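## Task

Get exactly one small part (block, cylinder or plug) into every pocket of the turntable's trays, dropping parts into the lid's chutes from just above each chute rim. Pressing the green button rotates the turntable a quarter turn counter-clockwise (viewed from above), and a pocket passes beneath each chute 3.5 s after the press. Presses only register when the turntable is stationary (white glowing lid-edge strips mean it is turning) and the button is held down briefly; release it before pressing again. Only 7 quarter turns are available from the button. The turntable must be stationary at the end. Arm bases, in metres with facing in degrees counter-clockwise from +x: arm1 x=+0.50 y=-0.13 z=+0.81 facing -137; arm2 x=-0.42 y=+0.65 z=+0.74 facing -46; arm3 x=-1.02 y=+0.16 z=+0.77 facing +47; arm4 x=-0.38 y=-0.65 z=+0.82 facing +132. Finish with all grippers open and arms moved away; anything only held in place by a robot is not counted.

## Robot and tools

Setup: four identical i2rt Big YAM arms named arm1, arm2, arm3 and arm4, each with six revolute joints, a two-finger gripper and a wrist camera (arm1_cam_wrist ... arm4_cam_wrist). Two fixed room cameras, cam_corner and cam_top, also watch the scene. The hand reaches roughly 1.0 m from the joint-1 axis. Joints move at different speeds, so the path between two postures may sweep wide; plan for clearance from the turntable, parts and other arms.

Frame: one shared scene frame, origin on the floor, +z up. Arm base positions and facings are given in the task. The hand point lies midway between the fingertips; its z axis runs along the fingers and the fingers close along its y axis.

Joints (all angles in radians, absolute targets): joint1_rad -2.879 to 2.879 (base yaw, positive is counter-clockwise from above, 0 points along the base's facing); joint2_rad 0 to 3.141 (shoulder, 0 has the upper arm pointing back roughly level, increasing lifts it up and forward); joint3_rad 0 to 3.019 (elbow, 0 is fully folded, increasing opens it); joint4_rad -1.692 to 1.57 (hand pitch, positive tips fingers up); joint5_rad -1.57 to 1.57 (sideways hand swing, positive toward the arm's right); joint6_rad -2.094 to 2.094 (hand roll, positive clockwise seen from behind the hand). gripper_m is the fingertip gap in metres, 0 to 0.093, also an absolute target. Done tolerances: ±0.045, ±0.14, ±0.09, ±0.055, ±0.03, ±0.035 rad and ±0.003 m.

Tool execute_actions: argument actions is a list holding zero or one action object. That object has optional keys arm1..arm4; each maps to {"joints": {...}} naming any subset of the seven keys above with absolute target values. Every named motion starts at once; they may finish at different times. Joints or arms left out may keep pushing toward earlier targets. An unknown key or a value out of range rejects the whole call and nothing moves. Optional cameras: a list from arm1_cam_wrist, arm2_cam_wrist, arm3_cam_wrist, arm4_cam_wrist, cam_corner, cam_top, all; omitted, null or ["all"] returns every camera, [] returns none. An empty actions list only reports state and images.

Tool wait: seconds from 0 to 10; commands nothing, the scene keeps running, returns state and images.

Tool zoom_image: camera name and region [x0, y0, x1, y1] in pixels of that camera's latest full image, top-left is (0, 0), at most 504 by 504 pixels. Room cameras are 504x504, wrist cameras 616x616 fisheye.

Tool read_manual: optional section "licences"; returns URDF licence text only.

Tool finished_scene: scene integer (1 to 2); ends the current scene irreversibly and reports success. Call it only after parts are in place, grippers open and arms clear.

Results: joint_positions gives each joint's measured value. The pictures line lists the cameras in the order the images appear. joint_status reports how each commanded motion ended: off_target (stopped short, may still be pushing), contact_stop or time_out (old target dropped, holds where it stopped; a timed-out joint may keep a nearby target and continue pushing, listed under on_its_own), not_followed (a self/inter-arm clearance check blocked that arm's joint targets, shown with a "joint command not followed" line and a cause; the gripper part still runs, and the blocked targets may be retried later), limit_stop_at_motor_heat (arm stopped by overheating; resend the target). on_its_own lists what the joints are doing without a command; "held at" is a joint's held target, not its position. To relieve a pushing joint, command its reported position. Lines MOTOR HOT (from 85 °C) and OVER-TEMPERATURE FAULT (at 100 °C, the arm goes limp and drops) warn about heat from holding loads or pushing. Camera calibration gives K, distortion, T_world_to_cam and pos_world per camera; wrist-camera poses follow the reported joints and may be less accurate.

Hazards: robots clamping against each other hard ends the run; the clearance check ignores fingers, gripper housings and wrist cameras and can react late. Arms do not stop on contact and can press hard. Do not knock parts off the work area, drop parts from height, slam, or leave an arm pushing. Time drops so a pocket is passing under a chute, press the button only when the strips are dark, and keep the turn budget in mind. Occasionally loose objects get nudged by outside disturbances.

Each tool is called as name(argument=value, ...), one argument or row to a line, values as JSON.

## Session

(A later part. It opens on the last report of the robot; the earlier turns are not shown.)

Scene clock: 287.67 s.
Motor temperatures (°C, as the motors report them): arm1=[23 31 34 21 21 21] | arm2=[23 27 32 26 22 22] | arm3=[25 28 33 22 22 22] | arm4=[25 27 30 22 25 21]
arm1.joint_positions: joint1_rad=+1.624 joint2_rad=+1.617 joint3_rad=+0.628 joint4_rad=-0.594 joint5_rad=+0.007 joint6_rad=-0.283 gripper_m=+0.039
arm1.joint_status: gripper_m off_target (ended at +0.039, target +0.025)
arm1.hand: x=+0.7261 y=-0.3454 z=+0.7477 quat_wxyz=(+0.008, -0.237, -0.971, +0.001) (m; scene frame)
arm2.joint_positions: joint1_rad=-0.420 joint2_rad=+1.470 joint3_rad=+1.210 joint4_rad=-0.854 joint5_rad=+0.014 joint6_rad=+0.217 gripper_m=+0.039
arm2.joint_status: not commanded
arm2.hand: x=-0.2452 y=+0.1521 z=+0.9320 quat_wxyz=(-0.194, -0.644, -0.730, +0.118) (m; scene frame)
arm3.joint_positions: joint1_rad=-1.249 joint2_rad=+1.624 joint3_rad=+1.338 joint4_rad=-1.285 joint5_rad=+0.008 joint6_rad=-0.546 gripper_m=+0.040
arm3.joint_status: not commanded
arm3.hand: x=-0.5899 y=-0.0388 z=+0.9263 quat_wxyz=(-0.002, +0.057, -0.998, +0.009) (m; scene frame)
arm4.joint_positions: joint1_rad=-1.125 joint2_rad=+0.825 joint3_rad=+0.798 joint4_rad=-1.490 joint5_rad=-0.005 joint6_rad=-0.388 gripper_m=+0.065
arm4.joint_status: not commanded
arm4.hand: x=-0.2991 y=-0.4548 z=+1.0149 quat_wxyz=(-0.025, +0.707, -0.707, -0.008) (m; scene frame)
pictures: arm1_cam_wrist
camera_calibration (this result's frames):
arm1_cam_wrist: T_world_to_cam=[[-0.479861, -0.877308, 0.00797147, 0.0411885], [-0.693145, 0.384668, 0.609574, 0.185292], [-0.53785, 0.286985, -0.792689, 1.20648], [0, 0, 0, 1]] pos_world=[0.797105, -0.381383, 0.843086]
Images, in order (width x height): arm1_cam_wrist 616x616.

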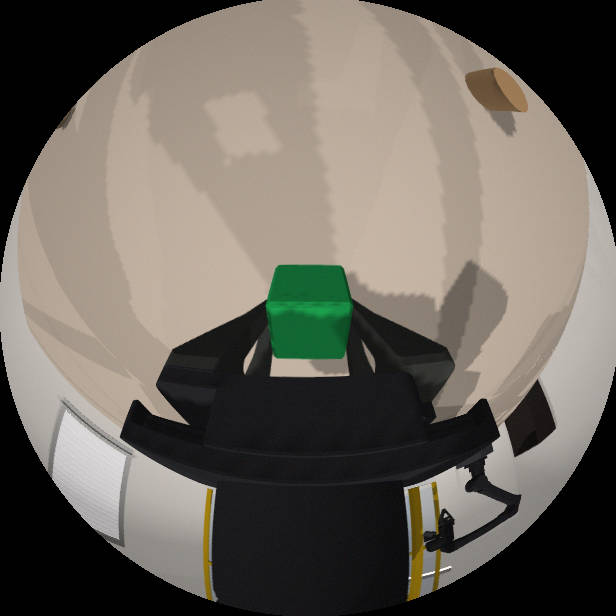

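execute_actions(
  actions=[
    {"arm1":{"joints":{"joint2_rad":0.829,"joint3_rad":0.82,"joint4_rad":-1.56}}},
  ],
  cameras=[],
)

execute_actions(
  actions=[
    {"arm1":{"joints":{"joint1_rad":-0.828,"joint6_rad":1.1}}},
  ],
  cameras=[],
)

execute_actions(
  actions=[
    {"arm1":{"joints":{"joint2_rad":1.455,"joint3_rad":1.2,"joint4_rad":-1.24}}},
  ],
  cameras=[],
)

execute_actions(
  actions=[
    {"arm1":{"joints":{"joint2_rad":1.575,"joint3_rad":1.15}}},
  ],
  cameras=[],
)

execute_actions(
  actions=[
    {"arm1":{"joints":{"joint2_rad":1.475}}},
  ],
  cameras=[],
)

wait(
  seconds=8,
)

Scene clock: 296.50 s.
Motor temperatures (°C, as the motors report them): arm1=[23 31 33 21 21 21] | arm2=[23 27 32 26 22 22] | arm3=[25 28 33 22 22 22] | arm4=[25 26 30 22 25 22]
arm1.joint_positions: joint1_rad=+1.624 joint2_rad=+0.827 joint3_rad=+0.802 joint4_rad=-1.546 joint5_rad=+0.007 joint6_rad=-0.283 gripper_m=+0.039
arm1.joint_status: all done
arm1.hand: x=+0.6420 y=-0.2641 z=+1.0068 quat_wxyz=(+0.003, -0.237, -0.971, +0.004) (m; scene frame)
arm2.joint_positions: joint1_rad=-0.420 joint2_rad=+1.470 joint3_rad=+1.210 joint4_rad=-0.854 joint5_rad=+0.014 joint6_rad=+0.217 gripper_m=+0.039
arm2.joint_status: not commanded
arm2.hand: x=-0.2452 y=+0.1521 z=+0.9320 quat_wxyz=(-0.194, -0.644, -0.730, +0.118) (m; scene frame)
arm3.joint_positions: joint1_rad=-1.249 joint2_rad=+1.624 joint3_rad=+1.338 joint4_rad=-1.285 joint5_rad=+0.008 joint6_rad=-0.546 gripper_m=+0.040
arm3.joint_status: not commanded
arm3.hand: x=-0.5899 y=-0.0388 z=+0.9263 quat_wxyz=(-0.002, +0.057, -0.998, +0.009) (m; scene frame)
arm4.joint_positions: joint1_rad=-1.125 joint2_rad=+0.825 joint3_rad=+0.798 joint4_rad=-1.490 joint5_rad=-0.005 joint6_rad=-0.388 gripper_m=+0.065
arm4.joint_status: not commanded
arm4.hand: x=-0.2991 y=-0.4548 z=+1.0149 quat_wxyz=(-0.025, +0.707, -0.707, -0.008) (m; scene frame)
pictures: none
No camera images: the call's "cameras" was empty. Leave "cameras" out to get every camera's image.

Scene clock: 298.70 s.
Motor temperatures (°C, as the motors report them): arm1=[23 31 33 21 21 21] | arm2=[23 27 32 26 22 22] | arm3=[25 28 33 22 22 22] | arm4=[25 26 30 22 25 22]
arm1.joint_positions: joint1_rad=-0.825 joint2_rad=+0.827 joint3_rad=+0.802 joint4_rad=-1.546 joint5_rad=+0.008 joint6_rad=+1.092 gripper_m=+0.039
arm1.joint_status: all done
arm1.hand: x=+0.3042 y=-0.1117 z=+1.0074 quat_wxyz=(+0.002, -0.836, +0.548, +0.002) (m; scene frame)
arm2.joint_positions: joint1_rad=-0.420 joint2_rad=+1.470 joint3_rad=+1.210 joint4_rad=-0.854 joint5_rad=+0.014 joint6_rad=+0.217 gripper_m=+0.039
arm2.joint_status: not commanded
arm2.hand: x=-0.2452 y=+0.1521 z=+0.9320 quat_wxyz=(-0.194, -0.644, -0.730, +0.118) (m; scene frame)
arm3.joint_positions: joint1_rad=-1.249 joint2_rad=+1.624 joint3_rad=+1.338 joint4_rad=-1.285 joint5_rad=+0.008 joint6_rad=-0.546 gripper_m=+0.040
arm3.joint_status: not commanded
arm3.hand: x=-0.5899 y=-0.0388 z=+0.9263 quat_wxyz=(-0.002, +0.057, -0.998, +0.009) (m; scene frame)
arm4.joint_positions: joint1_rad=-1.125 joint2_rad=+0.825 joint3_rad=+0.798 joint4_rad=-1.490 joint5_rad=-0.005 joint6_rad=-0.388 gripper_m=+0.065
arm4.joint_status: not commanded
arm4.hand: x=-0.2991 y=-0.4548 z=+1.0149 quat_wxyz=(-0.025, +0.707, -0.707, -0.008) (m; scene frame)
pictures: none
No camera images: the call's "cameras" was empty. Leave "cameras" out to get every camera's image.

Scene clock: 300.13 s.
Motor temperatures (°C, as the motors report them): arm1=[23 31 34 21 21 21] | arm2=[23 27 32 26 22 22] | arm3=[25 28 33 22 22 22] | arm4=[25 26 30 22 25 22]
arm1.joint_positions: joint1_rad=-0.825 joint2_rad=+1.465 joint3_rad=+1.163 joint4_rad=-1.247 joint5_rad=+0.008 joint6_rad=+1.093 gripper_m=+0.039
arm1.joint_status: all done
arm1.hand: x=+0.0820 y=-0.0963 z=+0.9632 quat_wxyz=(-0.004, -0.836, +0.549, +0.012) (m; scene frame)
arm2.joint_positions: joint1_rad=-0.420 joint2_rad=+1.470 joint3_rad=+1.210 joint4_rad=-0.854 joint5_rad=+0.014 joint6_rad=+0.217 gripper_m=+0.039
arm2.joint_status: not commanded
arm2.hand: x=-0.2452 y=+0.1521 z=+0.9320 quat_wxyz=(-0.194, -0.644, -0.730, +0.118) (m; scene frame)
arm3.joint_positions: joint1_rad=-1.249 joint2_rad=+1.624 joint3_rad=+1.338 joint4_rad=-1.285 joint5_rad=+0.008 joint6_rad=-0.546 gripper_m=+0.040
arm3.joint_status: not commanded
arm3.hand: x=-0.5899 y=-0.0388 z=+0.9263 quat_wxyz=(-0.002, +0.057, -0.998, +0.009) (m; scene frame)
arm4.joint_positions: joint1_rad=-1.125 joint2_rad=+0.825 joint3_rad=+0.798 joint4_rad=-1.490 joint5_rad=-0.005 joint6_rad=-0.388 gripper_m=+0.065
arm4.joint_status: not commanded
arm4.hand: x=-0.2991 y=-0.4548 z=+1.0149 quat_wxyz=(-0.025, +0.707, -0.707, -0.008) (m; scene frame)
pictures: none
No camera images: the call's "cameras" was empty. Leave "cameras" out to get every camera's image.

Scene clock: 300.90 s.
Motor temperatures (°C, as the motors report them): arm1=[23 31 34 21 21 21] | arm2=[23 27 32 26 22 22] | arm3=[25 28 33 22 22 22] | arm4=[25 26 30 22 25 22]
arm1.joint_positions: joint1_rad=-0.825 joint2_rad=+1.532 joint3_rad=+1.170 joint4_rad=-1.246 joint5_rad=+0.006 joint6_rad=+1.093 gripper_m=+0.039
arm1.joint_status: all done
arm1.hand: x=+0.0785 y=-0.0964 z=+0.9390 quat_wxyz=(+0.010, -0.836, +0.549, -0.014) (m; scene frame)
arm2.joint_positions: joint1_rad=-0.420 joint2_rad=+1.470 joint3_rad=+1.210 joint4_rad=-0.854 joint5_rad=+0.014 joint6_rad=+0.217 gripper_m=+0.039
arm2.joint_status: not commanded
arm2.hand: x=-0.2452 y=+0.1521 z=+0.9320 quat_wxyz=(-0.194, -0.644, -0.730, +0.118) (m; scene frame)
arm3.joint_positions: joint1_rad=-1.249 joint2_rad=+1.624 joint3_rad=+1.338 joint4_rad=-1.285 joint5_rad=+0.008 joint6_rad=-0.546 gripper_m=+0.040
arm3.joint_status: not commanded
arm3.hand: x=-0.5899 y=-0.0388 z=+0.9263 quat_wxyz=(-0.002, +0.057, -0.998, +0.009) (m; scene frame)
arm4.joint_positions: joint1_rad=-1.125 joint2_rad=+0.825 joint3_rad=+0.798 joint4_rad=-1.490 joint5_rad=-0.005 joint6_rad=-0.388 gripper_m=+0.065
arm4.joint_status: not commanded
arm4.hand: x=-0.2991 y=-0.4548 z=+1.0149 quat_wxyz=(-0.025, +0.707, -0.707, -0.008) (m; scene frame)
pictures: none
No camera images: the call's "cameras" was empty. Leave "cameras" out to get every camera's image.

Scene clock: 301.67 s.
Motor temperatures (°C, as the motors report them): arm1=[23 31 34 21 21 21] | arm2=[23 27 32 26 22 22] | arm3=[25 28 33 22 22 22] | arm4=[25 26 30 22 25 22]
arm1.joint_positions: joint1_rad=-0.825 joint2_rad=+1.477 joint3_rad=+1.159 joint4_rad=-1.246 joint5_rad=+0.006 joint6_rad=+1.093 gripper_m=+0.039
arm1.joint_status: all done
arm1.hand: x=+0.0830 y=-0.0967 z=+0.9571 quat_wxyz=(-0.001, -0.836, +0.549, +0.005) (m; scene frame)
arm2.joint_positions: joint1_rad=-0.420 joint2_rad=+1.470 joint3_rad=+1.210 joint4_rad=-0.854 joint5_rad=+0.014 joint6_rad=+0.217 gripper_m=+0.039
arm2.joint_status: not commanded
arm2.hand: x=-0.2452 y=+0.1521 z=+0.9320 quat_wxyz=(-0.194, -0.644, -0.730, +0.118) (m; scene frame)
arm3.joint_positions: joint1_rad=-1.249 joint2_rad=+1.624 joint3_rad=+1.338 joint4_rad=-1.285 joint5_rad=+0.008 joint6_rad=-0.546 gripper_m=+0.040
arm3.joint_status: not commanded
arm3.hand: x=-0.5899 y=-0.0388 z=+0.9263 quat_wxyz=(-0.002, +0.057, -0.998, +0.009) (m; scene frame)
arm4.joint_positions: joint1_rad=-1.125 joint2_rad=+0.825 joint3_rad=+0.798 joint4_rad=-1.490 joint5_rad=-0.005 joint6_rad=-0.388 gripper_m=+0.065
arm4.joint_status: not commanded
arm4.hand: x=-0.2991 y=-0.4548 z=+1.0149 quat_wxyz=(-0.025, +0.707, -0.707, -0.008) (m; scene frame)
pictures: none
No camera images: the call's "cameras" was empty. Leave "cameras" out to get every camera's image.

Scene clock: 309.67 s.
Motor temperatures (°C, as the motors report them): arm1=[23 32 34 21 21 21] | arm2=[23 27 32 26 22 22] | arm3=[25 28 33 22 22 22] | arm4=[25 26 30 22 25 22]
arm1.joint_positions: joint1_rad=-0.825 joint2_rad=+1.477 joint3_rad=+1.159 joint4_rad=-1.246 joint5_rad=+0.006 joint6_rad=+1.093 gripper_m=+0.039
arm1.joint_status: all done
arm1.hand: x=+0.0830 y=-0.0967 z=+0.9571 quat_wxyz=(-0.001, -0.836, +0.549, +0.005) (m; scene frame)
arm2.joint_positions: joint1_rad=-0.420 joint2_rad=+1.470 joint3_rad=+1.210 joint4_rad=-0.854 joint5_rad=+0.014 joint6_rad=+0.217 gripper_m=+0.039
arm2.joint_status: not commanded
arm2.hand: x=-0.2452 y=+0.1521 z=+0.9320 quat_wxyz=(-0.194, -0.644, -0.730, +0.118) (m; scene frame)
arm3.joint_positions: joint1_rad=-1.249 joint2_rad=+1.624 joint3_rad=+1.338 joint4_rad=-1.285 joint5_rad=+0.008 joint6_rad=-0.546 gripper_m=+0.040
arm3.joint_status: not commanded
arm3.hand: x=-0.5899 y=-0.0388 z=+0.9263 quat_wxyz=(-0.002, +0.057, -0.998, +0.009) (m; scene frame)
arm4.joint_positions: joint1_rad=-1.125 joint2_rad=+0.825 joint3_rad=+0.798 joint4_rad=-1.490 joint5_rad=-0.005 joint6_rad=-0.388 gripper_m=+0.065
arm4.joint_status: not commanded
arm4.hand: x=-0.2991 y=-0.4548 z=+1.0149 quat_wxyz=(-0.025, +0.707, -0.707, -0.008) (m; scene frame)
wait: 8.00 s; at rest by 0.27 s
pictures: arm1_cam_wrist, arm2_cam_wrist, arm3_cam_wrist, arm4_cam_wrist, cam_corner, cam_top
camera_calibration (this result's frames):
arm1_cam_wrist: T_world_to_cam=[[0.926431, 0.376422, -0.00565583, -0.0333427], [0.3067, -0.745951, 0.591179, -0.658522], [0.218314, -0.549421, -0.806521, 0.824805], [0, 0, 0, 1]] pos_world=[0.0527919, -0.0255093, 1.05434]
arm2_cam_wrist: T_world_to_cam=[[-0.986098, -0.153389, -0.0638915, -0.159094], [-0.161942, 0.973281, 0.162783, -0.339326], [0.0372153, 0.170867, -0.984591, 1.02584], [0, 0, 0, 1]] pos_world=[-0.25001, 0.130575, 1.0551]
arm3_cam_wrist: T_world_to_cam=[[0.122505, -0.992288, 0.0189178, 0.0132526], [-0.803711, -0.088005, 0.588475, -1.01872], [-0.582272, -0.0872959, -0.808294, 0.525796], [0, 0, 0, 1]] pos_world=[-0.514227, -0.0306025, 1.02424]
arm4_cam_wrist: T_world_to_cam=[[0.999655, -0.0122716, 0.0232274, 0.274698], [-0.0230369, -0.834457, 0.550591, -0.942497], [0.0126257, -0.550936, -0.834452, 0.722205], [0, 0, 0, 1]] pos_world=[-0.305434, -0.385214, 1.1152]
Images, in order (width x height): arm1_cam_wrist 616x616, arm2_cam_wrist 616x616, arm3_cam_wrist 616x616, arm4_cam_wrist 616x616, cam_corner 504x504, cam_top 504x504.

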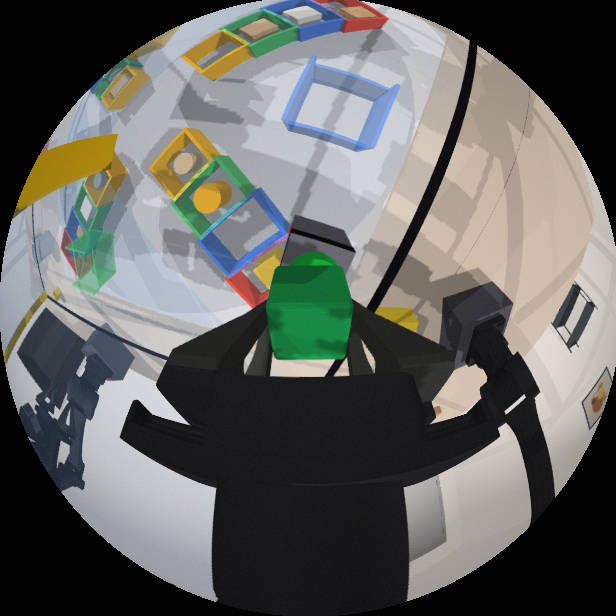

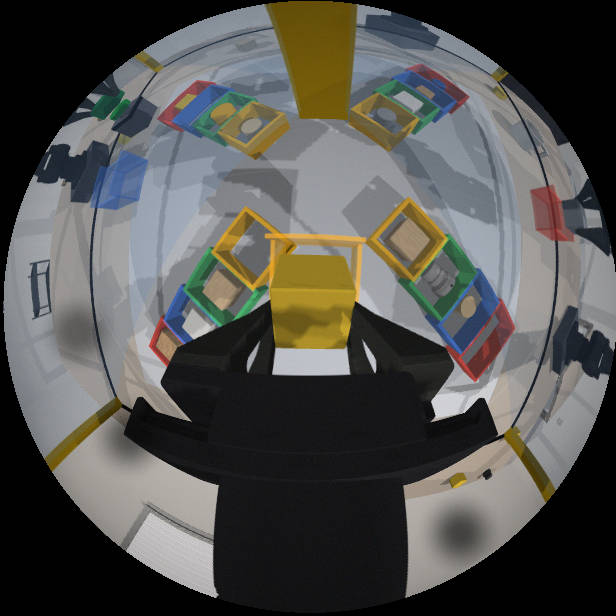

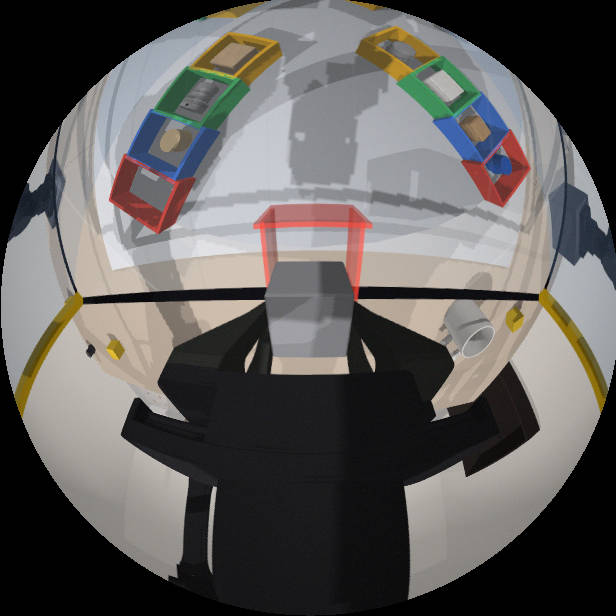

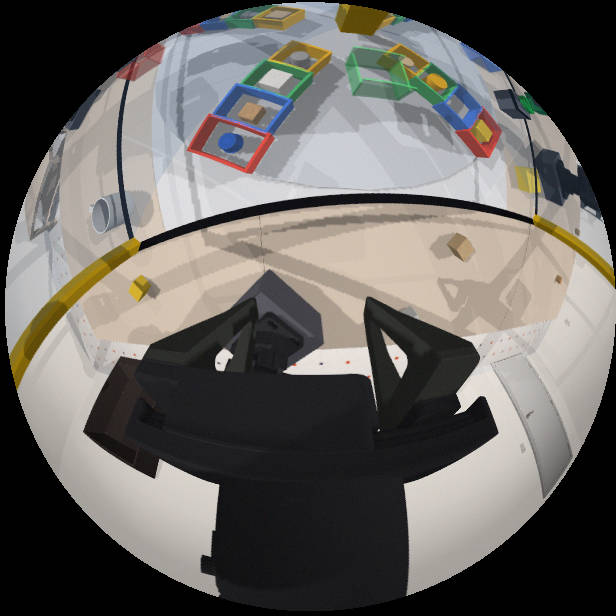

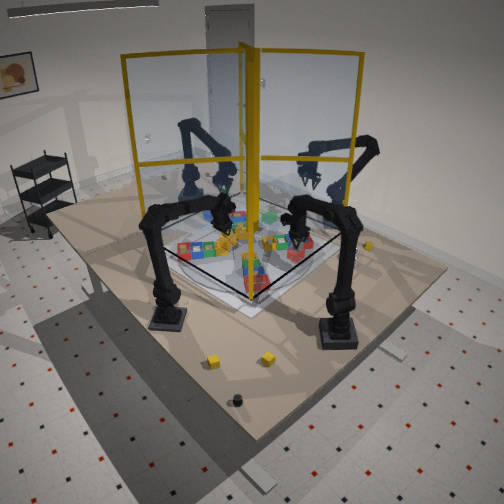

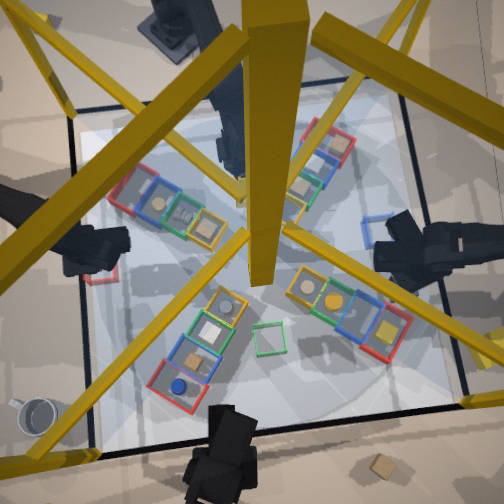

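execute_actions(
  actions=[
    {"arm1":{"joints":{"joint2_rad":1.445}},"arm2":{"joints":{"joint2_rad":1.52,"joint3_rad":1.28,"joint4_rad":-0.88,"joint5_rad":0.03}}},
  ],
  cameras=["arm2_cam_wrist"],
)

Scene clock: 320.37 s.
Motor temperatures (°C, as the motors report them): arm1=[23 32 33 21 21 21] | arm2=[23 27 32 26 22 22] | arm3=[25 28 33 22 22 22] | arm4=[25 26 30 22 25 22]
arm1.joint_positions: joint1_rad=-0.825 joint2_rad=+1.452 joint3_rad=+1.159 joint4_rad=-1.246 joint5_rad=+0.006 joint6_rad=+1.093 gripper_m=+0.039
arm1.joint_status: all done
arm1.hand: x=+0.0836 y=-0.0967 z=+0.9670 quat_wxyz=(-0.007, -0.836, +0.549, +0.016) (m; scene frame)
arm2.joint_positions: joint1_rad=-0.420 joint2_rad=+1.500 joint3_rad=+1.217 joint4_rad=-0.870 joint5_rad=+0.027 joint6_rad=+0.216 gripper_m=+0.039
arm2.joint_status: all done
arm2.hand: x=-0.2470 y=+0.1507 z=+0.9188 quat_wxyz=(-0.175, -0.647, -0.733, +0.115) (m; scene frame)
arm3.joint_positions: joint1_rad=-1.249 joint2_rad=+1.624 joint3_rad=+1.338 joint4_rad=-1.285 joint5_rad=+0.008 joint6_rad=-0.546 gripper_m=+0.040
arm3.joint_status: not commanded
arm3.hand: x=-0.5899 y=-0.0388 z=+0.9263 quat_wxyz=(-0.002, +0.057, -0.998, +0.009) (m; scene frame)
arm4.joint_positions: joint1_rad=-1.125 joint2_rad=+0.825 joint3_rad=+0.798 joint4_rad=-1.490 joint5_rad=-0.005 joint6_rad=-0.388 gripper_m=+0.065
arm4.joint_status: not commanded
arm4.hand: x=-0.2991 y=-0.4548 z=+1.0149 quat_wxyz=(-0.025, +0.707, -0.707, -0.008) (m; scene frame)
pictures: arm2_cam_wrist
camera_calibration (this result's frames):
arm2_cam_wrist: T_world_to_cam=[[-0.98814, -0.146637, -0.0455827, -0.18027], [-0.152809, 0.968291, 0.197641, -0.365074], [0.0151558, 0.202262, -0.979214, 0.997979], [0, 0, 0, 1]] pos_world=[-0.249043, 0.12521, 1.04117]
Images, in order (width x height): arm2_cam_wrist 616x616.

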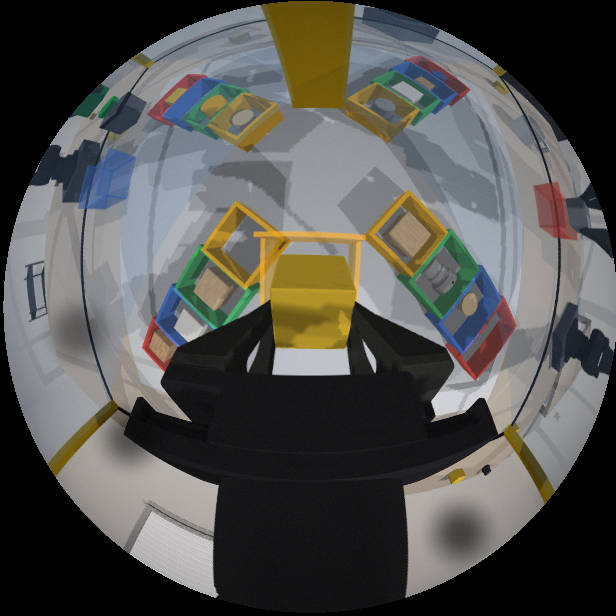

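execute_actions(
  actions=[
    {"arm2":{"joints":{"joint3_rad":1.3}}},
  ],
  cameras=["arm2_cam_wrist"],
)

Scene clock: 323.87 s.
Motor temperatures (°C, as the motors report them): arm1=[23 32 33 21 21 21] | arm2=[23 27 34 26 22 22] | arm3=[25 28 33 22 22 22] | arm4=[25 26 30 22 25 22]
arm1.joint_positions: joint1_rad=-0.825 joint2_rad=+1.452 joint3_rad=+1.159 joint4_rad=-1.246 joint5_rad=+0.006 joint6_rad=+1.093 gripper_m=+0.039
arm1.joint_status: not commanded
arm1.hand: x=+0.0836 y=-0.0967 z=+0.9670 quat_wxyz=(-0.007, -0.836, +0.549, +0.016) (m; scene frame)
arm2.joint_positions: joint1_rad=-0.420 joint2_rad=+1.500 joint3_rad=+1.241 joint4_rad=-0.872 joint5_rad=+0.027 joint6_rad=+0.216 gripper_m=+0.039
arm2.joint_status: all done
arm2.hand: x=-0.2445 y=+0.1439 z=+0.9297 quat_wxyz=(-0.184, -0.646, -0.731, +0.120) (m; scene frame)
arm3.joint_positions: joint1_rad=-1.249 joint2_rad=+1.624 joint3_rad=+1.338 joint4_rad=-1.285 joint5_rad=+0.008 joint6_rad=-0.546 gripper_m=+0.040
arm3.joint_status: not commanded
arm3.hand: x=-0.5899 y=-0.0388 z=+0.9263 quat_wxyz=(-0.002, +0.057, -0.998, +0.009) (m; scene frame)
arm4.joint_positions: joint1_rad=-1.125 joint2_rad=+0.825 joint3_rad=+0.798 joint4_rad=-1.490 joint5_rad=-0.005 joint6_rad=-0.388 gripper_m=+0.065
arm4.joint_status: not commanded
arm4.hand: x=-0.2991 y=-0.4548 z=+1.0149 quat_wxyz=(-0.025, +0.707, -0.707, -0.008) (m; scene frame)
pictures: arm2_cam_wrist
camera_calibration (this result's frames):
arm2_cam_wrist: T_world_to_cam=[[-0.987778, -0.147713, -0.0497481, -0.174196], [-0.154275, 0.97204, 0.177025, -0.342065], [0.0222083, 0.182536, -0.982948, 1.01801], [0, 0, 0, 1]] pos_world=[-0.247447, 0.120946, 1.05254]
Images, in order (width x height): arm2_cam_wrist 616x616.

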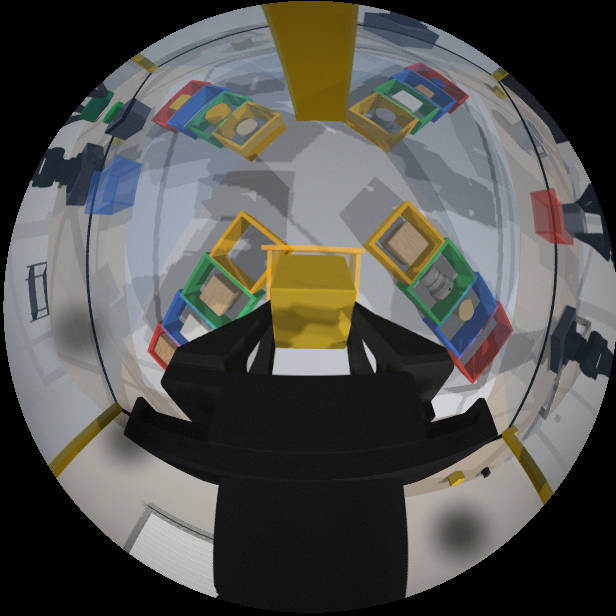

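execute_actions(
  actions=[
    {"arm1":{"joints":{"joint2_rad":1.575,"joint3_rad":1.15}}},
  ],
  cameras=[],
)

execute_actions(
  actions=[
    {"arm1":{"joints":{"joint2_rad":1.5,"joint3_rad":1.35}}},
  ],
  cameras=[],
)

execute_actions(
  actions=[
    {"arm1":{"joints":{"joint1_rad":-1.093,"joint2_rad":1.645}}},
  ],
  cameras=[],
)

wait(
  seconds=0.27,
)

execute_actions(
  actions=[
    {"arm1":{"joints":{"gripper_m":0.065}},"arm2":{"joints":{"gripper_m":0.065}},"arm3":{"joints":{"gripper_m":0.065}}},
  ],
  cameras=[],
)

execute_actions(
  actions=[
    {"arm1":{"joints":{"joint2_rad":0.829,"joint3_rad":0.787,"joint4_rad":-1.5}},"arm2":{"joints":{"joint2_rad":0.75,"joint3_rad":0.9,"joint4_rad":-1.6}},"arm3":{"joints":{"joint2_rad":0.829,"joint3_rad":0.85,"joint4_rad":-1.5}},"arm4":{"joints":{"joint2_rad":0.6}}},
  ],
  cameras=["cam_top"],
)

wait(
  seconds=4,
)

Scene clock: 334.77 s.
Motor temperatures (°C, as the motors report them): arm1=[23 32 33 21 21 21] | arm2=[23 28 36 25 23 22] | arm3=[25 28 33 22 22 22] | arm4=[25 26 30 22 25 22]
arm1.joint_positions: joint1_rad=-0.825 joint2_rad=+1.531 joint3_rad=+1.168 joint4_rad=-1.244 joint5_rad=+0.005 joint6_rad=+1.094 gripper_m=+0.039
arm1.joint_status: all done
arm1.hand: x=+0.0789 y=-0.0967 z=+0.9384 quat_wxyz=(+0.010, -0.835, +0.549, -0.014) (m; scene frame)
arm2.joint_positions: joint1_rad=-0.420 joint2_rad=+1.500 joint3_rad=+1.241 joint4_rad=-0.872 joint5_rad=+0.027 joint6_rad=+0.216 gripper_m=+0.039
arm2.joint_status: not commanded
arm2.hand: x=-0.2445 y=+0.1439 z=+0.9297 quat_wxyz=(-0.184, -0.646, -0.731, +0.120) (m; scene frame)
arm3.joint_positions: joint1_rad=-1.249 joint2_rad=+1.624 joint3_rad=+1.338 joint4_rad=-1.285 joint5_rad=+0.008 joint6_rad=-0.546 gripper_m=+0.040
arm3.joint_status: not commanded
arm3.hand: x=-0.5899 y=-0.0388 z=+0.9263 quat_wxyz=(-0.002, +0.057, -0.998, +0.009) (m; scene frame)
arm4.joint_positions: joint1_rad=-1.125 joint2_rad=+0.825 joint3_rad=+0.798 joint4_rad=-1.490 joint5_rad=-0.005 joint6_rad=-0.388 gripper_m=+0.065
arm4.joint_status: not commanded
arm4.hand: x=-0.2991 y=-0.4548 z=+1.0149 quat_wxyz=(-0.025, +0.707, -0.707, -0.008) (m; scene frame)
pictures: none
No camera images: the call's "cameras" was empty. Leave "cameras" out to get every camera's image.

Scene clock: 335.77 s.
Motor temperatures (°C, as the motors report them): arm1=[23 32 34 21 21 21] | arm2=[23 28 36 25 23 22] | arm3=[25 28 33 22 22 22] | arm4=[25 26 30 22 25 22]
arm1.joint_positions: joint1_rad=-0.825 joint2_rad=+1.498 joint3_rad=+1.311 joint4_rad=-1.244 joint5_rad=+0.005 joint6_rad=+1.094 gripper_m=+0.039
arm1.joint_status: all done
arm1.hand: x=+0.0303 y=-0.0931 z=+1.0073 quat_wxyz=(-0.034, -0.833, +0.548, +0.063) (m; scene frame)
arm2.joint_positions: joint1_rad=-0.420 joint2_rad=+1.500 joint3_rad=+1.241 joint4_rad=-0.872 joint5_rad=+0.027 joint6_rad=+0.216 gripper_m=+0.039
arm2.joint_status: not commanded
arm2.hand: x=-0.2445 y=+0.1439 z=+0.9297 quat_wxyz=(-0.184, -0.646, -0.731, +0.120) (m; scene frame)
arm3.joint_positions: joint1_rad=-1.249 joint2_rad=+1.624 joint3_rad=+1.338 joint4_rad=-1.285 joint5_rad=+0.008 joint6_rad=-0.546 gripper_m=+0.040
arm3.joint_status: not commanded
arm3.hand: x=-0.5899 y=-0.0388 z=+0.9263 quat_wxyz=(-0.002, +0.057, -0.998, +0.009) (m; scene frame)
arm4.joint_positions: joint1_rad=-1.125 joint2_rad=+0.825 joint3_rad=+0.798 joint4_rad=-1.490 joint5_rad=-0.005 joint6_rad=-0.388 gripper_m=+0.065
arm4.joint_status: not commanded
arm4.hand: x=-0.2991 y=-0.4548 z=+1.0149 quat_wxyz=(-0.025, +0.707, -0.707, -0.008) (m; scene frame)
pictures: none
No camera images: the call's "cameras" was empty. Leave "cameras" out to get every camera's image.

Scene clock: 337.03 s.
Motor temperatures (°C, as the motors report them): arm1=[23 32 34 21 21 21] | arm2=[23 28 36 25 23 22] | arm3=[25 28 33 22 22 22] | arm4=[25 26 30 22 25 22]
arm1.joint_positions: joint1_rad=-1.092 joint2_rad=+1.655 joint3_rad=+1.311 joint4_rad=-1.244 joint5_rad=+0.009 joint6_rad=+1.094 gripper_m=+0.039
arm1.joint_status: all done
arm1.hand: x=+0.0511 y=+0.0319 z=+0.9358 quat_wxyz=(+0.006, -0.755, +0.656, -0.006) (m; scene frame)
arm2.joint_positions: joint1_rad=-0.420 joint2_rad=+1.500 joint3_rad=+1.241 joint4_rad=-0.872 joint5_rad=+0.027 joint6_rad=+0.216 gripper_m=+0.039
arm2.joint_status: not commanded
arm2.hand: x=-0.2445 y=+0.1439 z=+0.9297 quat_wxyz=(-0.184, -0.646, -0.731, +0.120) (m; scene frame)
arm3.joint_positions: joint1_rad=-1.249 joint2_rad=+1.624 joint3_rad=+1.338 joint4_rad=-1.285 joint5_rad=+0.008 joint6_rad=-0.546 gripper_m=+0.040
arm3.joint_status: not commanded
arm3.hand: x=-0.5899 y=-0.0388 z=+0.9263 quat_wxyz=(-0.002, +0.057, -0.998, +0.009) (m; scene frame)
arm4.joint_positions: joint1_rad=-1.125 joint2_rad=+0.825 joint3_rad=+0.798 joint4_rad=-1.490 joint5_rad=-0.005 joint6_rad=-0.388 gripper_m=+0.065
arm4.joint_status: not commanded
arm4.hand: x=-0.2991 y=-0.4548 z=+1.0149 quat_wxyz=(-0.025, +0.707, -0.707, -0.008) (m; scene frame)
pictures: none
No camera images: the call's "cameras" was empty. Leave "cameras" out to get every camera's image.

Scene clock: 337.33 s.
Motor temperatures (°C, as the motors report them): arm1=[23 32 34 21 21 21] | arm2=[23 28 36 25 23 22] | arm3=[25 28 33 22 22 22] | arm4=[25 26 30 22 25 22]
arm1.joint_positions: joint1_rad=-1.092 joint2_rad=+1.655 joint3_rad=+1.311 joint4_rad=-1.244 joint5_rad=+0.009 joint6_rad=+1.094 gripper_m=+0.039
arm1.joint_status: all done
arm1.hand: x=+0.0511 y=+0.0319 z=+0.9358 quat_wxyz=(+0.006, -0.755, +0.656, -0.006) (m; scene frame)
arm2.joint_positions: joint1_rad=-0.420 joint2_rad=+1.500 joint3_rad=+1.241 joint4_rad=-0.872 joint5_rad=+0.027 joint6_rad=+0.216 gripper_m=+0.039
arm2.joint_status: not commanded
arm2.hand: x=-0.2445 y=+0.1439 z=+0.9297 quat_wxyz=(-0.184, -0.646, -0.731, +0.120) (m; scene frame)
arm3.joint_positions: joint1_rad=-1.249 joint2_rad=+1.624 joint3_rad=+1.338 joint4_rad=-1.285 joint5_rad=+0.008 joint6_rad=-0.546 gripper_m=+0.040
arm3.joint_status: not commanded
arm3.hand: x=-0.5899 y=-0.0388 z=+0.9263 quat_wxyz=(-0.002, +0.057, -0.998, +0.009) (m; scene frame)
arm4.joint_positions: joint1_rad=-1.125 joint2_rad=+0.825 joint3_rad=+0.798 joint4_rad=-1.490 joint5_rad=-0.005 joint6_rad=-0.388 gripper_m=+0.065
arm4.joint_status: not commanded
arm4.hand: x=-0.2991 y=-0.4548 z=+1.0149 quat_wxyz=(-0.025, +0.707, -0.707, -0.008) (m; scene frame)
wait: 0.30 s; at rest by 0.27 s
pictures: arm1_cam_wrist, arm2_cam_wrist, arm3_cam_wrist, arm4_cam_wrist, cam_corner, cam_top
camera_calibration (this result's frames):
arm1_cam_wrist: T_world_to_cam=[[0.992852, 0.117973, 0.0180906, -0.0697099], [0.0837545, -0.796666, 0.598589, -0.534075], [0.0850292, -0.592796, -0.800852, 0.888088], [0, 0, 0, 1]] pos_world=[0.0384294, 0.109199, 1.03218]
arm2_cam_wrist: T_world_to_cam=[[-0.987778, -0.147713, -0.0497481, -0.174196], [-0.154275, 0.97204, 0.177025, -0.342065], [0.0222083, 0.182536, -0.982948, 1.01801], [0, 0, 0, 1]] pos_world=[-0.247447, 0.120946, 1.05254]
arm3_cam_wrist: T_world_to_cam=[[0.122505, -0.992288, 0.0189178, 0.0132526], [-0.803711, -0.088005, 0.588475, -1.01872], [-0.582272, -0.0872959, -0.808294, 0.525796], [0, 0, 0, 1]] pos_world=[-0.514227, -0.0306025, 1.02424]
arm4_cam_wrist: T_world_to_cam=[[0.999655, -0.0122716, 0.0232274, 0.274698], [-0.0230369, -0.834457, 0.550591, -0.942497], [0.0126257, -0.550936, -0.834452, 0.722205], [0, 0, 0, 1]] pos_world=[-0.305434, -0.385214, 1.1152]
Images, in order (width x height): arm1_cam_wrist 616x616, arm2_cam_wrist 616x616, arm3_cam_wrist 616x616, arm4_cam_wrist 616x616, cam_corner 504x504, cam_top 504x504.

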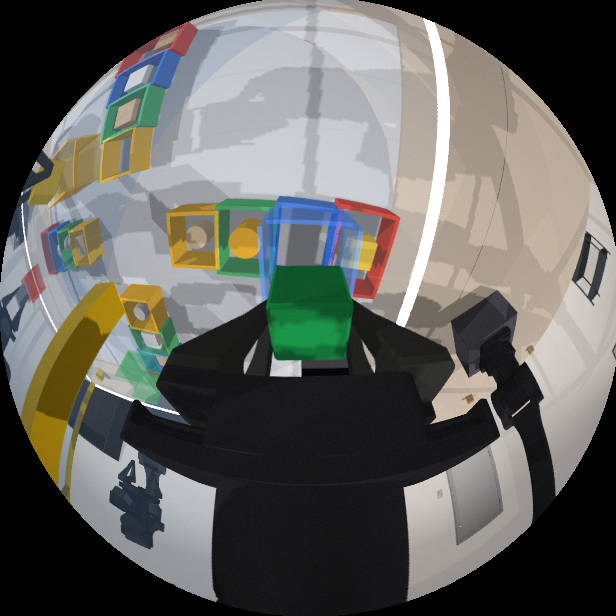

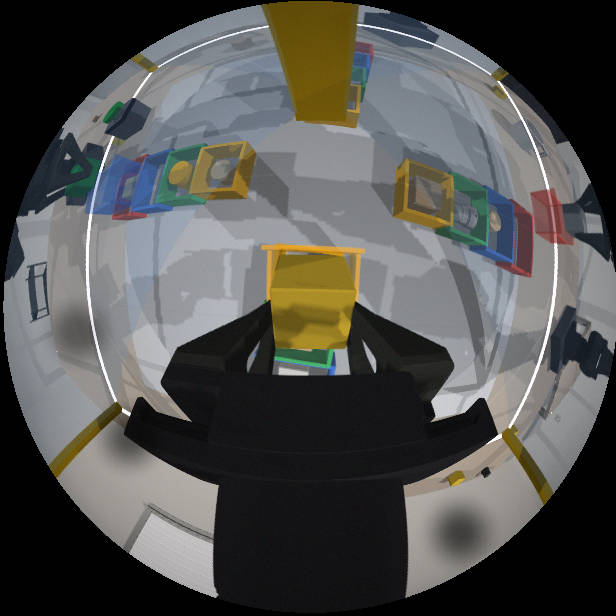

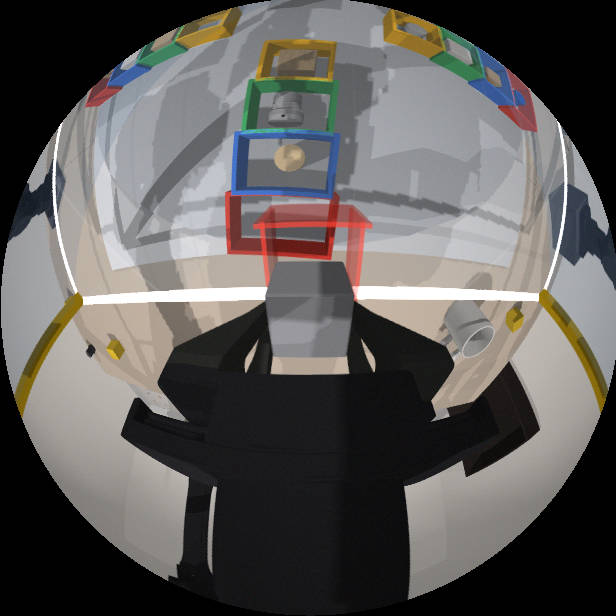

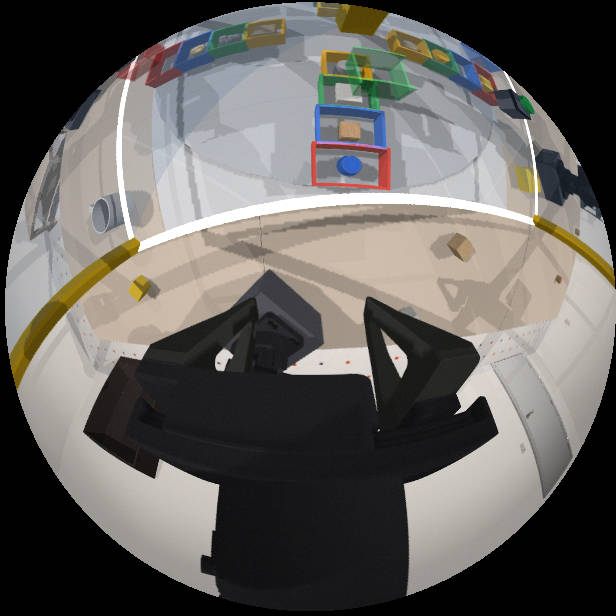

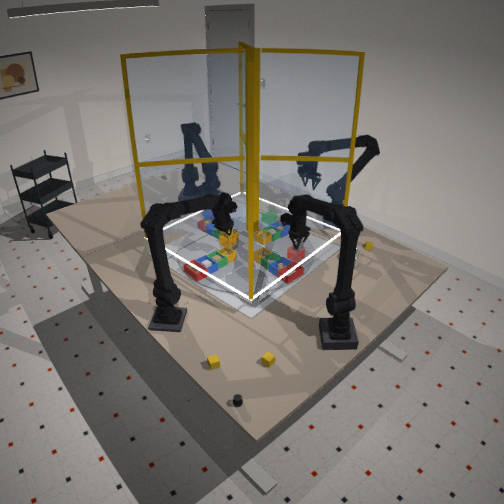

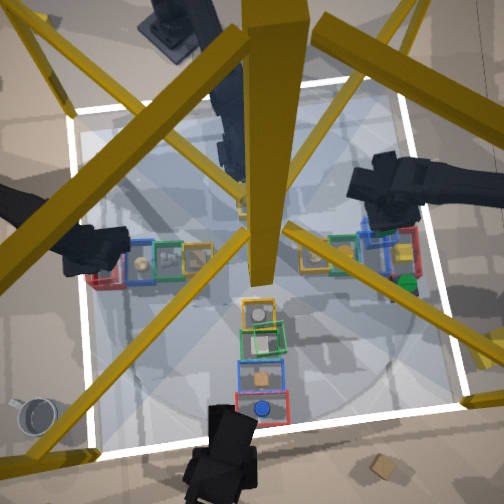

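Scene clock: 337.90 s.
Motor temperatures (°C, as the motors report them): arm1=[23 32 34 21 21 21] | arm2=[23 28 36 25 23 22] | arm3=[25 28 33 22 22 22] | arm4=[25 26 30 22 25 22]
arm1.joint_positions: joint1_rad=-1.092 joint2_rad=+1.654 joint3_rad=+1.311 joint4_rad=-1.244 joint5_rad=+0.009 joint6_rad=+1.094 gripper_m=+0.065
arm1.joint_status: all done
arm1.hand: x=+0.0511 y=+0.0319 z=+0.9361 quat_wxyz=(+0.005, -0.755, +0.656, -0.006) (m; scene frame)
arm2.joint_positions: joint1_rad=-0.420 joint2_rad=+1.500 joint3_rad=+1.241 joint4_rad=-0.872 joint5_rad=+0.027 joint6_rad=+0.216 gripper_m=+0.065
arm2.joint_status: all done
arm2.hand: x=-0.2445 y=+0.1439 z=+0.9297 quat_wxyz=(-0.184, -0.646, -0.731, +0.120) (m; scene frame)
arm3.joint_positions: joint1_rad=-1.249 joint2_rad=+1.624 joint3_rad=+1.338 joint4_rad=-1.284 joint5_rad=+0.008 joint6_rad=-0.547 gripper_m=+0.065
arm3.joint_status: all done
arm3.hand: x=-0.5898 y=-0.0389 z=+0.9263 quat_wxyz=(-0.002, +0.057, -0.998, +0.009) (m; scene frame)
arm4.joint_positions: joint1_rad=-1.125 joint2_rad=+0.825 joint3_rad=+0.798 joint4_rad=-1.490 joint5_rad=-0.005 joint6_rad=-0.388 gripper_m=+0.065
arm4.joint_status: not commanded
arm4.hand: x=-0.2991 y=-0.4548 z=+1.0149 quat_wxyz=(-0.025, +0.707, -0.707, -0.008) (m; scene frame)
pictures: none
No camera images: the call's "cameras" was empty. Leave "cameras" out to get every camera's image.

Scene clock: 339.37 s.
Motor temperatures (°C, as the motors report them): arm1=[23 32 34 21 21 21] | arm2=[23 28 36 25 23 22] | arm3=[25 28 33 22 22 22] | arm4=[25 26 30 22 25 22]
arm1.joint_positions: joint1_rad=-1.092 joint2_rad=+0.825 joint3_rad=+0.799 joint4_rad=-1.491 joint5_rad=+0.009 joint6_rad=+1.094 gripper_m=+0.065
arm1.joint_status: all done
arm1.hand: x=+0.3033 y=-0.0561 z=+1.0069 quat_wxyz=(-0.007, -0.754, +0.656, +0.027) (m; scene frame)
arm2.joint_positions: joint1_rad=-0.420 joint2_rad=+0.745 joint3_rad=+0.916 joint4_rad=-1.591 joint5_rad=+0.027 joint6_rad=+0.216 gripper_m=+0.065
arm2.joint_status: all done
arm2.hand: x=-0.3569 y=+0.4585 z=+0.9953 quat_wxyz=(-0.059, -0.659, -0.748, +0.051) (m; scene frame)
arm3.joint_positions: joint1_rad=-1.249 joint2_rad=+0.828 joint3_rad=+0.852 joint4_rad=-1.497 joint5_rad=+0.008 joint6_rad=-0.547 gripper_m=+0.065
arm3.joint_status: all done
arm3.hand: x=-0.8219 y=+0.0685 z=+0.9916 quat_wxyz=(-0.045, +0.057, -0.997, +0.032) (m; scene frame)
arm4.joint_positions: joint1_rad=-1.125 joint2_rad=+0.592 joint3_rad=+0.795 joint4_rad=-1.490 joint5_rad=-0.005 joint6_rad=-0.388 gripper_m=+0.065
arm4.joint_status: all done
arm4.hand: x=-0.3075 y=-0.4743 z=+1.0554 quat_wxyz=(-0.131, +0.701, -0.699, -0.053) (m; scene frame)
pictures: cam_top
Images, in order (width x height): cam_top 504x504.

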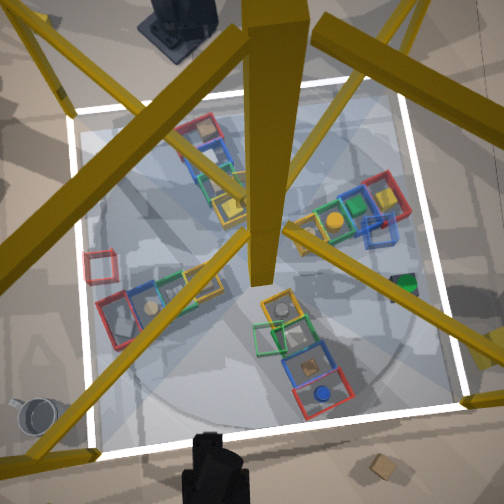

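Scene clock: 343.37 s.
Motor temperatures (°C, as the motors report them): arm1=[23 32 34 21 21 21] | arm2=[23 27 35 25 23 22] | arm3=[25 28 34 22 22 22] | arm4=[25 26 30 22 25 22]
arm1.joint_positions: joint1_rad=-1.092 joint2_rad=+0.825 joint3_rad=+0.799 joint4_rad=-1.491 joint5_rad=+0.009 joint6_rad=+1.094 gripper_m=+0.065
arm1.joint_status: all done
arm1.hand: x=+0.3033 y=-0.0561 z=+1.0069 quat_wxyz=(-0.007, -0.754, +0.656, +0.027) (m; scene frame)
arm2.joint_positions: joint1_rad=-0.420 joint2_rad=+0.745 joint3_rad=+0.916 joint4_rad=-1.591 joint5_rad=+0.027 joint6_rad=+0.216 gripper_m=+0.065
arm2.joint_status: all done
arm2.hand: x=-0.3569 y=+0.4585 z=+0.9953 quat_wxyz=(-0.059, -0.659, -0.748, +0.051) (m; scene frame)
arm3.joint_positions: joint1_rad=-1.249 joint2_rad=+0.828 joint3_rad=+0.852 joint4_rad=-1.497 joint5_rad=+0.008 joint6_rad=-0.547 gripper_m=+0.065
arm3.joint_status: all done
arm3.hand: x=-0.8219 y=+0.0685 z=+0.9916 quat_wxyz=(-0.045, +0.057, -0.997, +0.032) (m; scene frame)
arm4.joint_positions: joint1_rad=-1.125 joint2_rad=+0.592 joint3_rad=+0.795 joint4_rad=-1.490 joint5_rad=-0.005 joint6_rad=-0.388 gripper_m=+0.065
arm4.joint_status: all done
arm4.hand: x=-0.3075 y=-0.4743 z=+1.0554 quat_wxyz=(-0.131, +0.701, -0.699, -0.053) (m; scene frame)
wait: 4.00 s; at rest by 0.27 s
pictures: arm1_cam_wrist, arm2_cam_wrist, arm3_cam_wrist, arm4_cam_wrist, cam_corner, cam_top
camera_calibration (this result's frames):
arm1_cam_wrist: T_world_to_cam=[[0.991968, 0.118101, -0.0452959, -0.246905], [0.122641, -0.810339, 0.572984, -0.654636], [0.0309651, -0.573936, -0.818314, 0.906446], [0, 0, 0, 1]] pos_world=[0.297139, 0.0189252, 1.10567]
arm2_cam_wrist: T_world_to_cam=[[-0.990066, -0.140388, 0.00782408, -0.296982], [-0.1223, 0.887284, 0.444713, -0.892922], [-0.0693747, 0.439338, -0.895639, 0.790341], [0, 0, 0, 1]] pos_world=[-0.348406, 0.403356, 1.10728]
arm3_cam_wrist: T_world_to_cam=[[0.119442, -0.990339, 0.0704391, 0.0932074], [-0.85292, -0.0660351, 0.517849, -1.20604], [-0.508195, -0.121932, -0.852567, 0.560053], [0, 0, 0, 1]] pos_world=[-0.755174, 0.0809539, 1.09547]
arm4_cam_wrist: T_world_to_cam=[[0.993993, -0.0240449, 0.106773, 0.186422], [-0.0609351, -0.931964, 0.357394, -0.83528], [0.0909152, -0.361753, -0.92783, 0.957645], [0, 0, 0, 1]] pos_world=[-0.323264, -0.427537, 1.16715]
Images, in order (width x height): arm1_cam_wrist 616x616, arm2_cam_wrist 616x616, arm3_cam_wrist 616x616, arm4_cam_wrist 616x616, cam_corner 504x504, cam_top 504x504.

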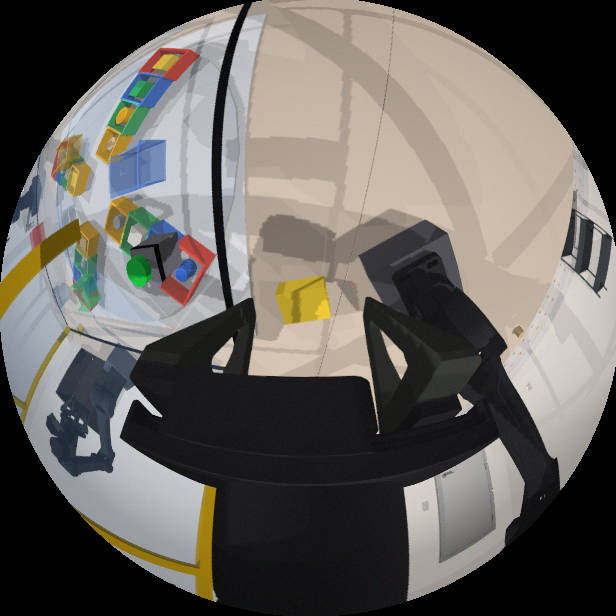

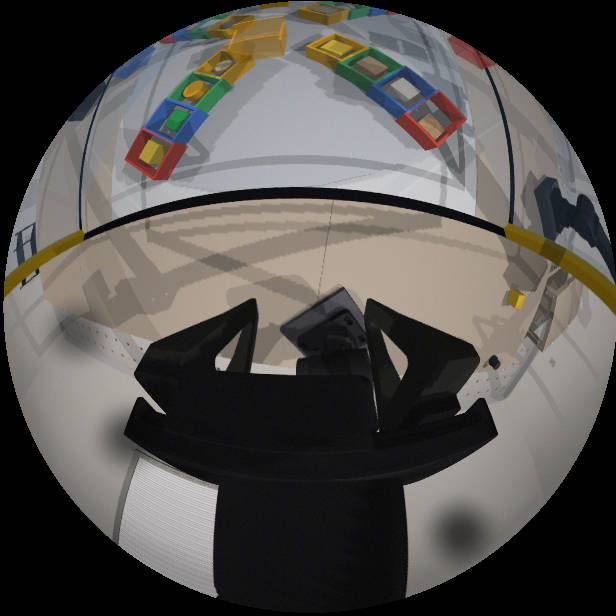

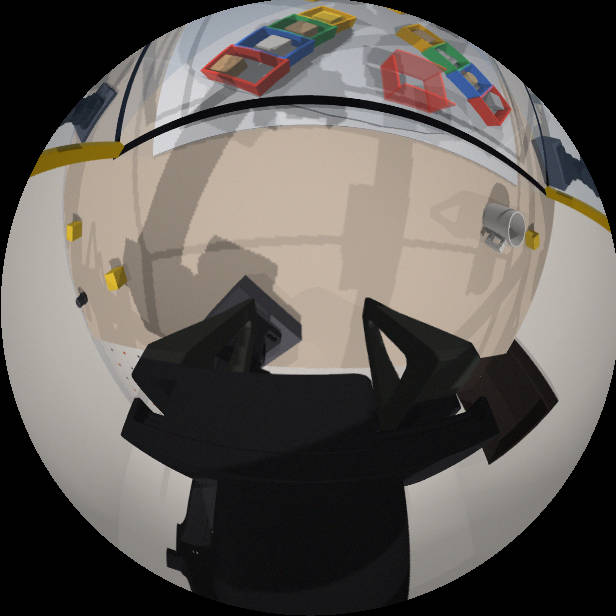

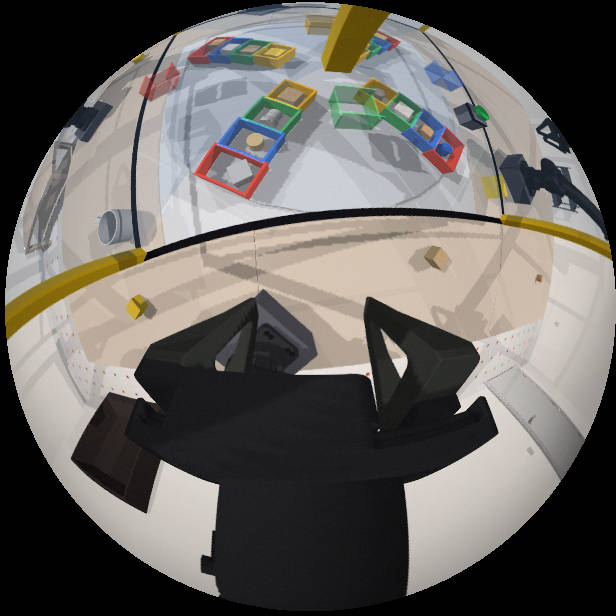

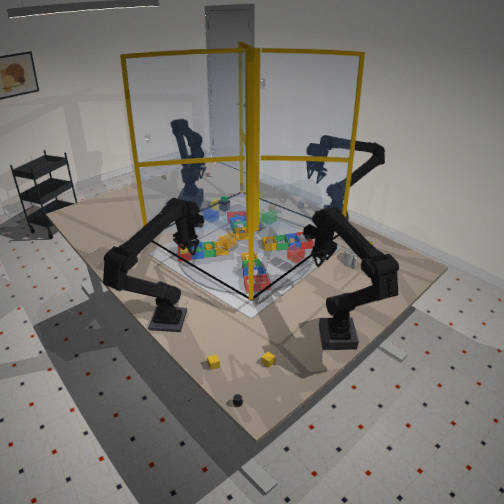

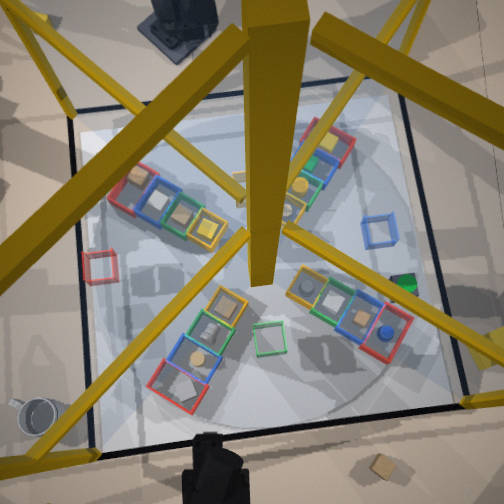

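finished_scene(
  scene=1,
)

The scene is finished: the task was done.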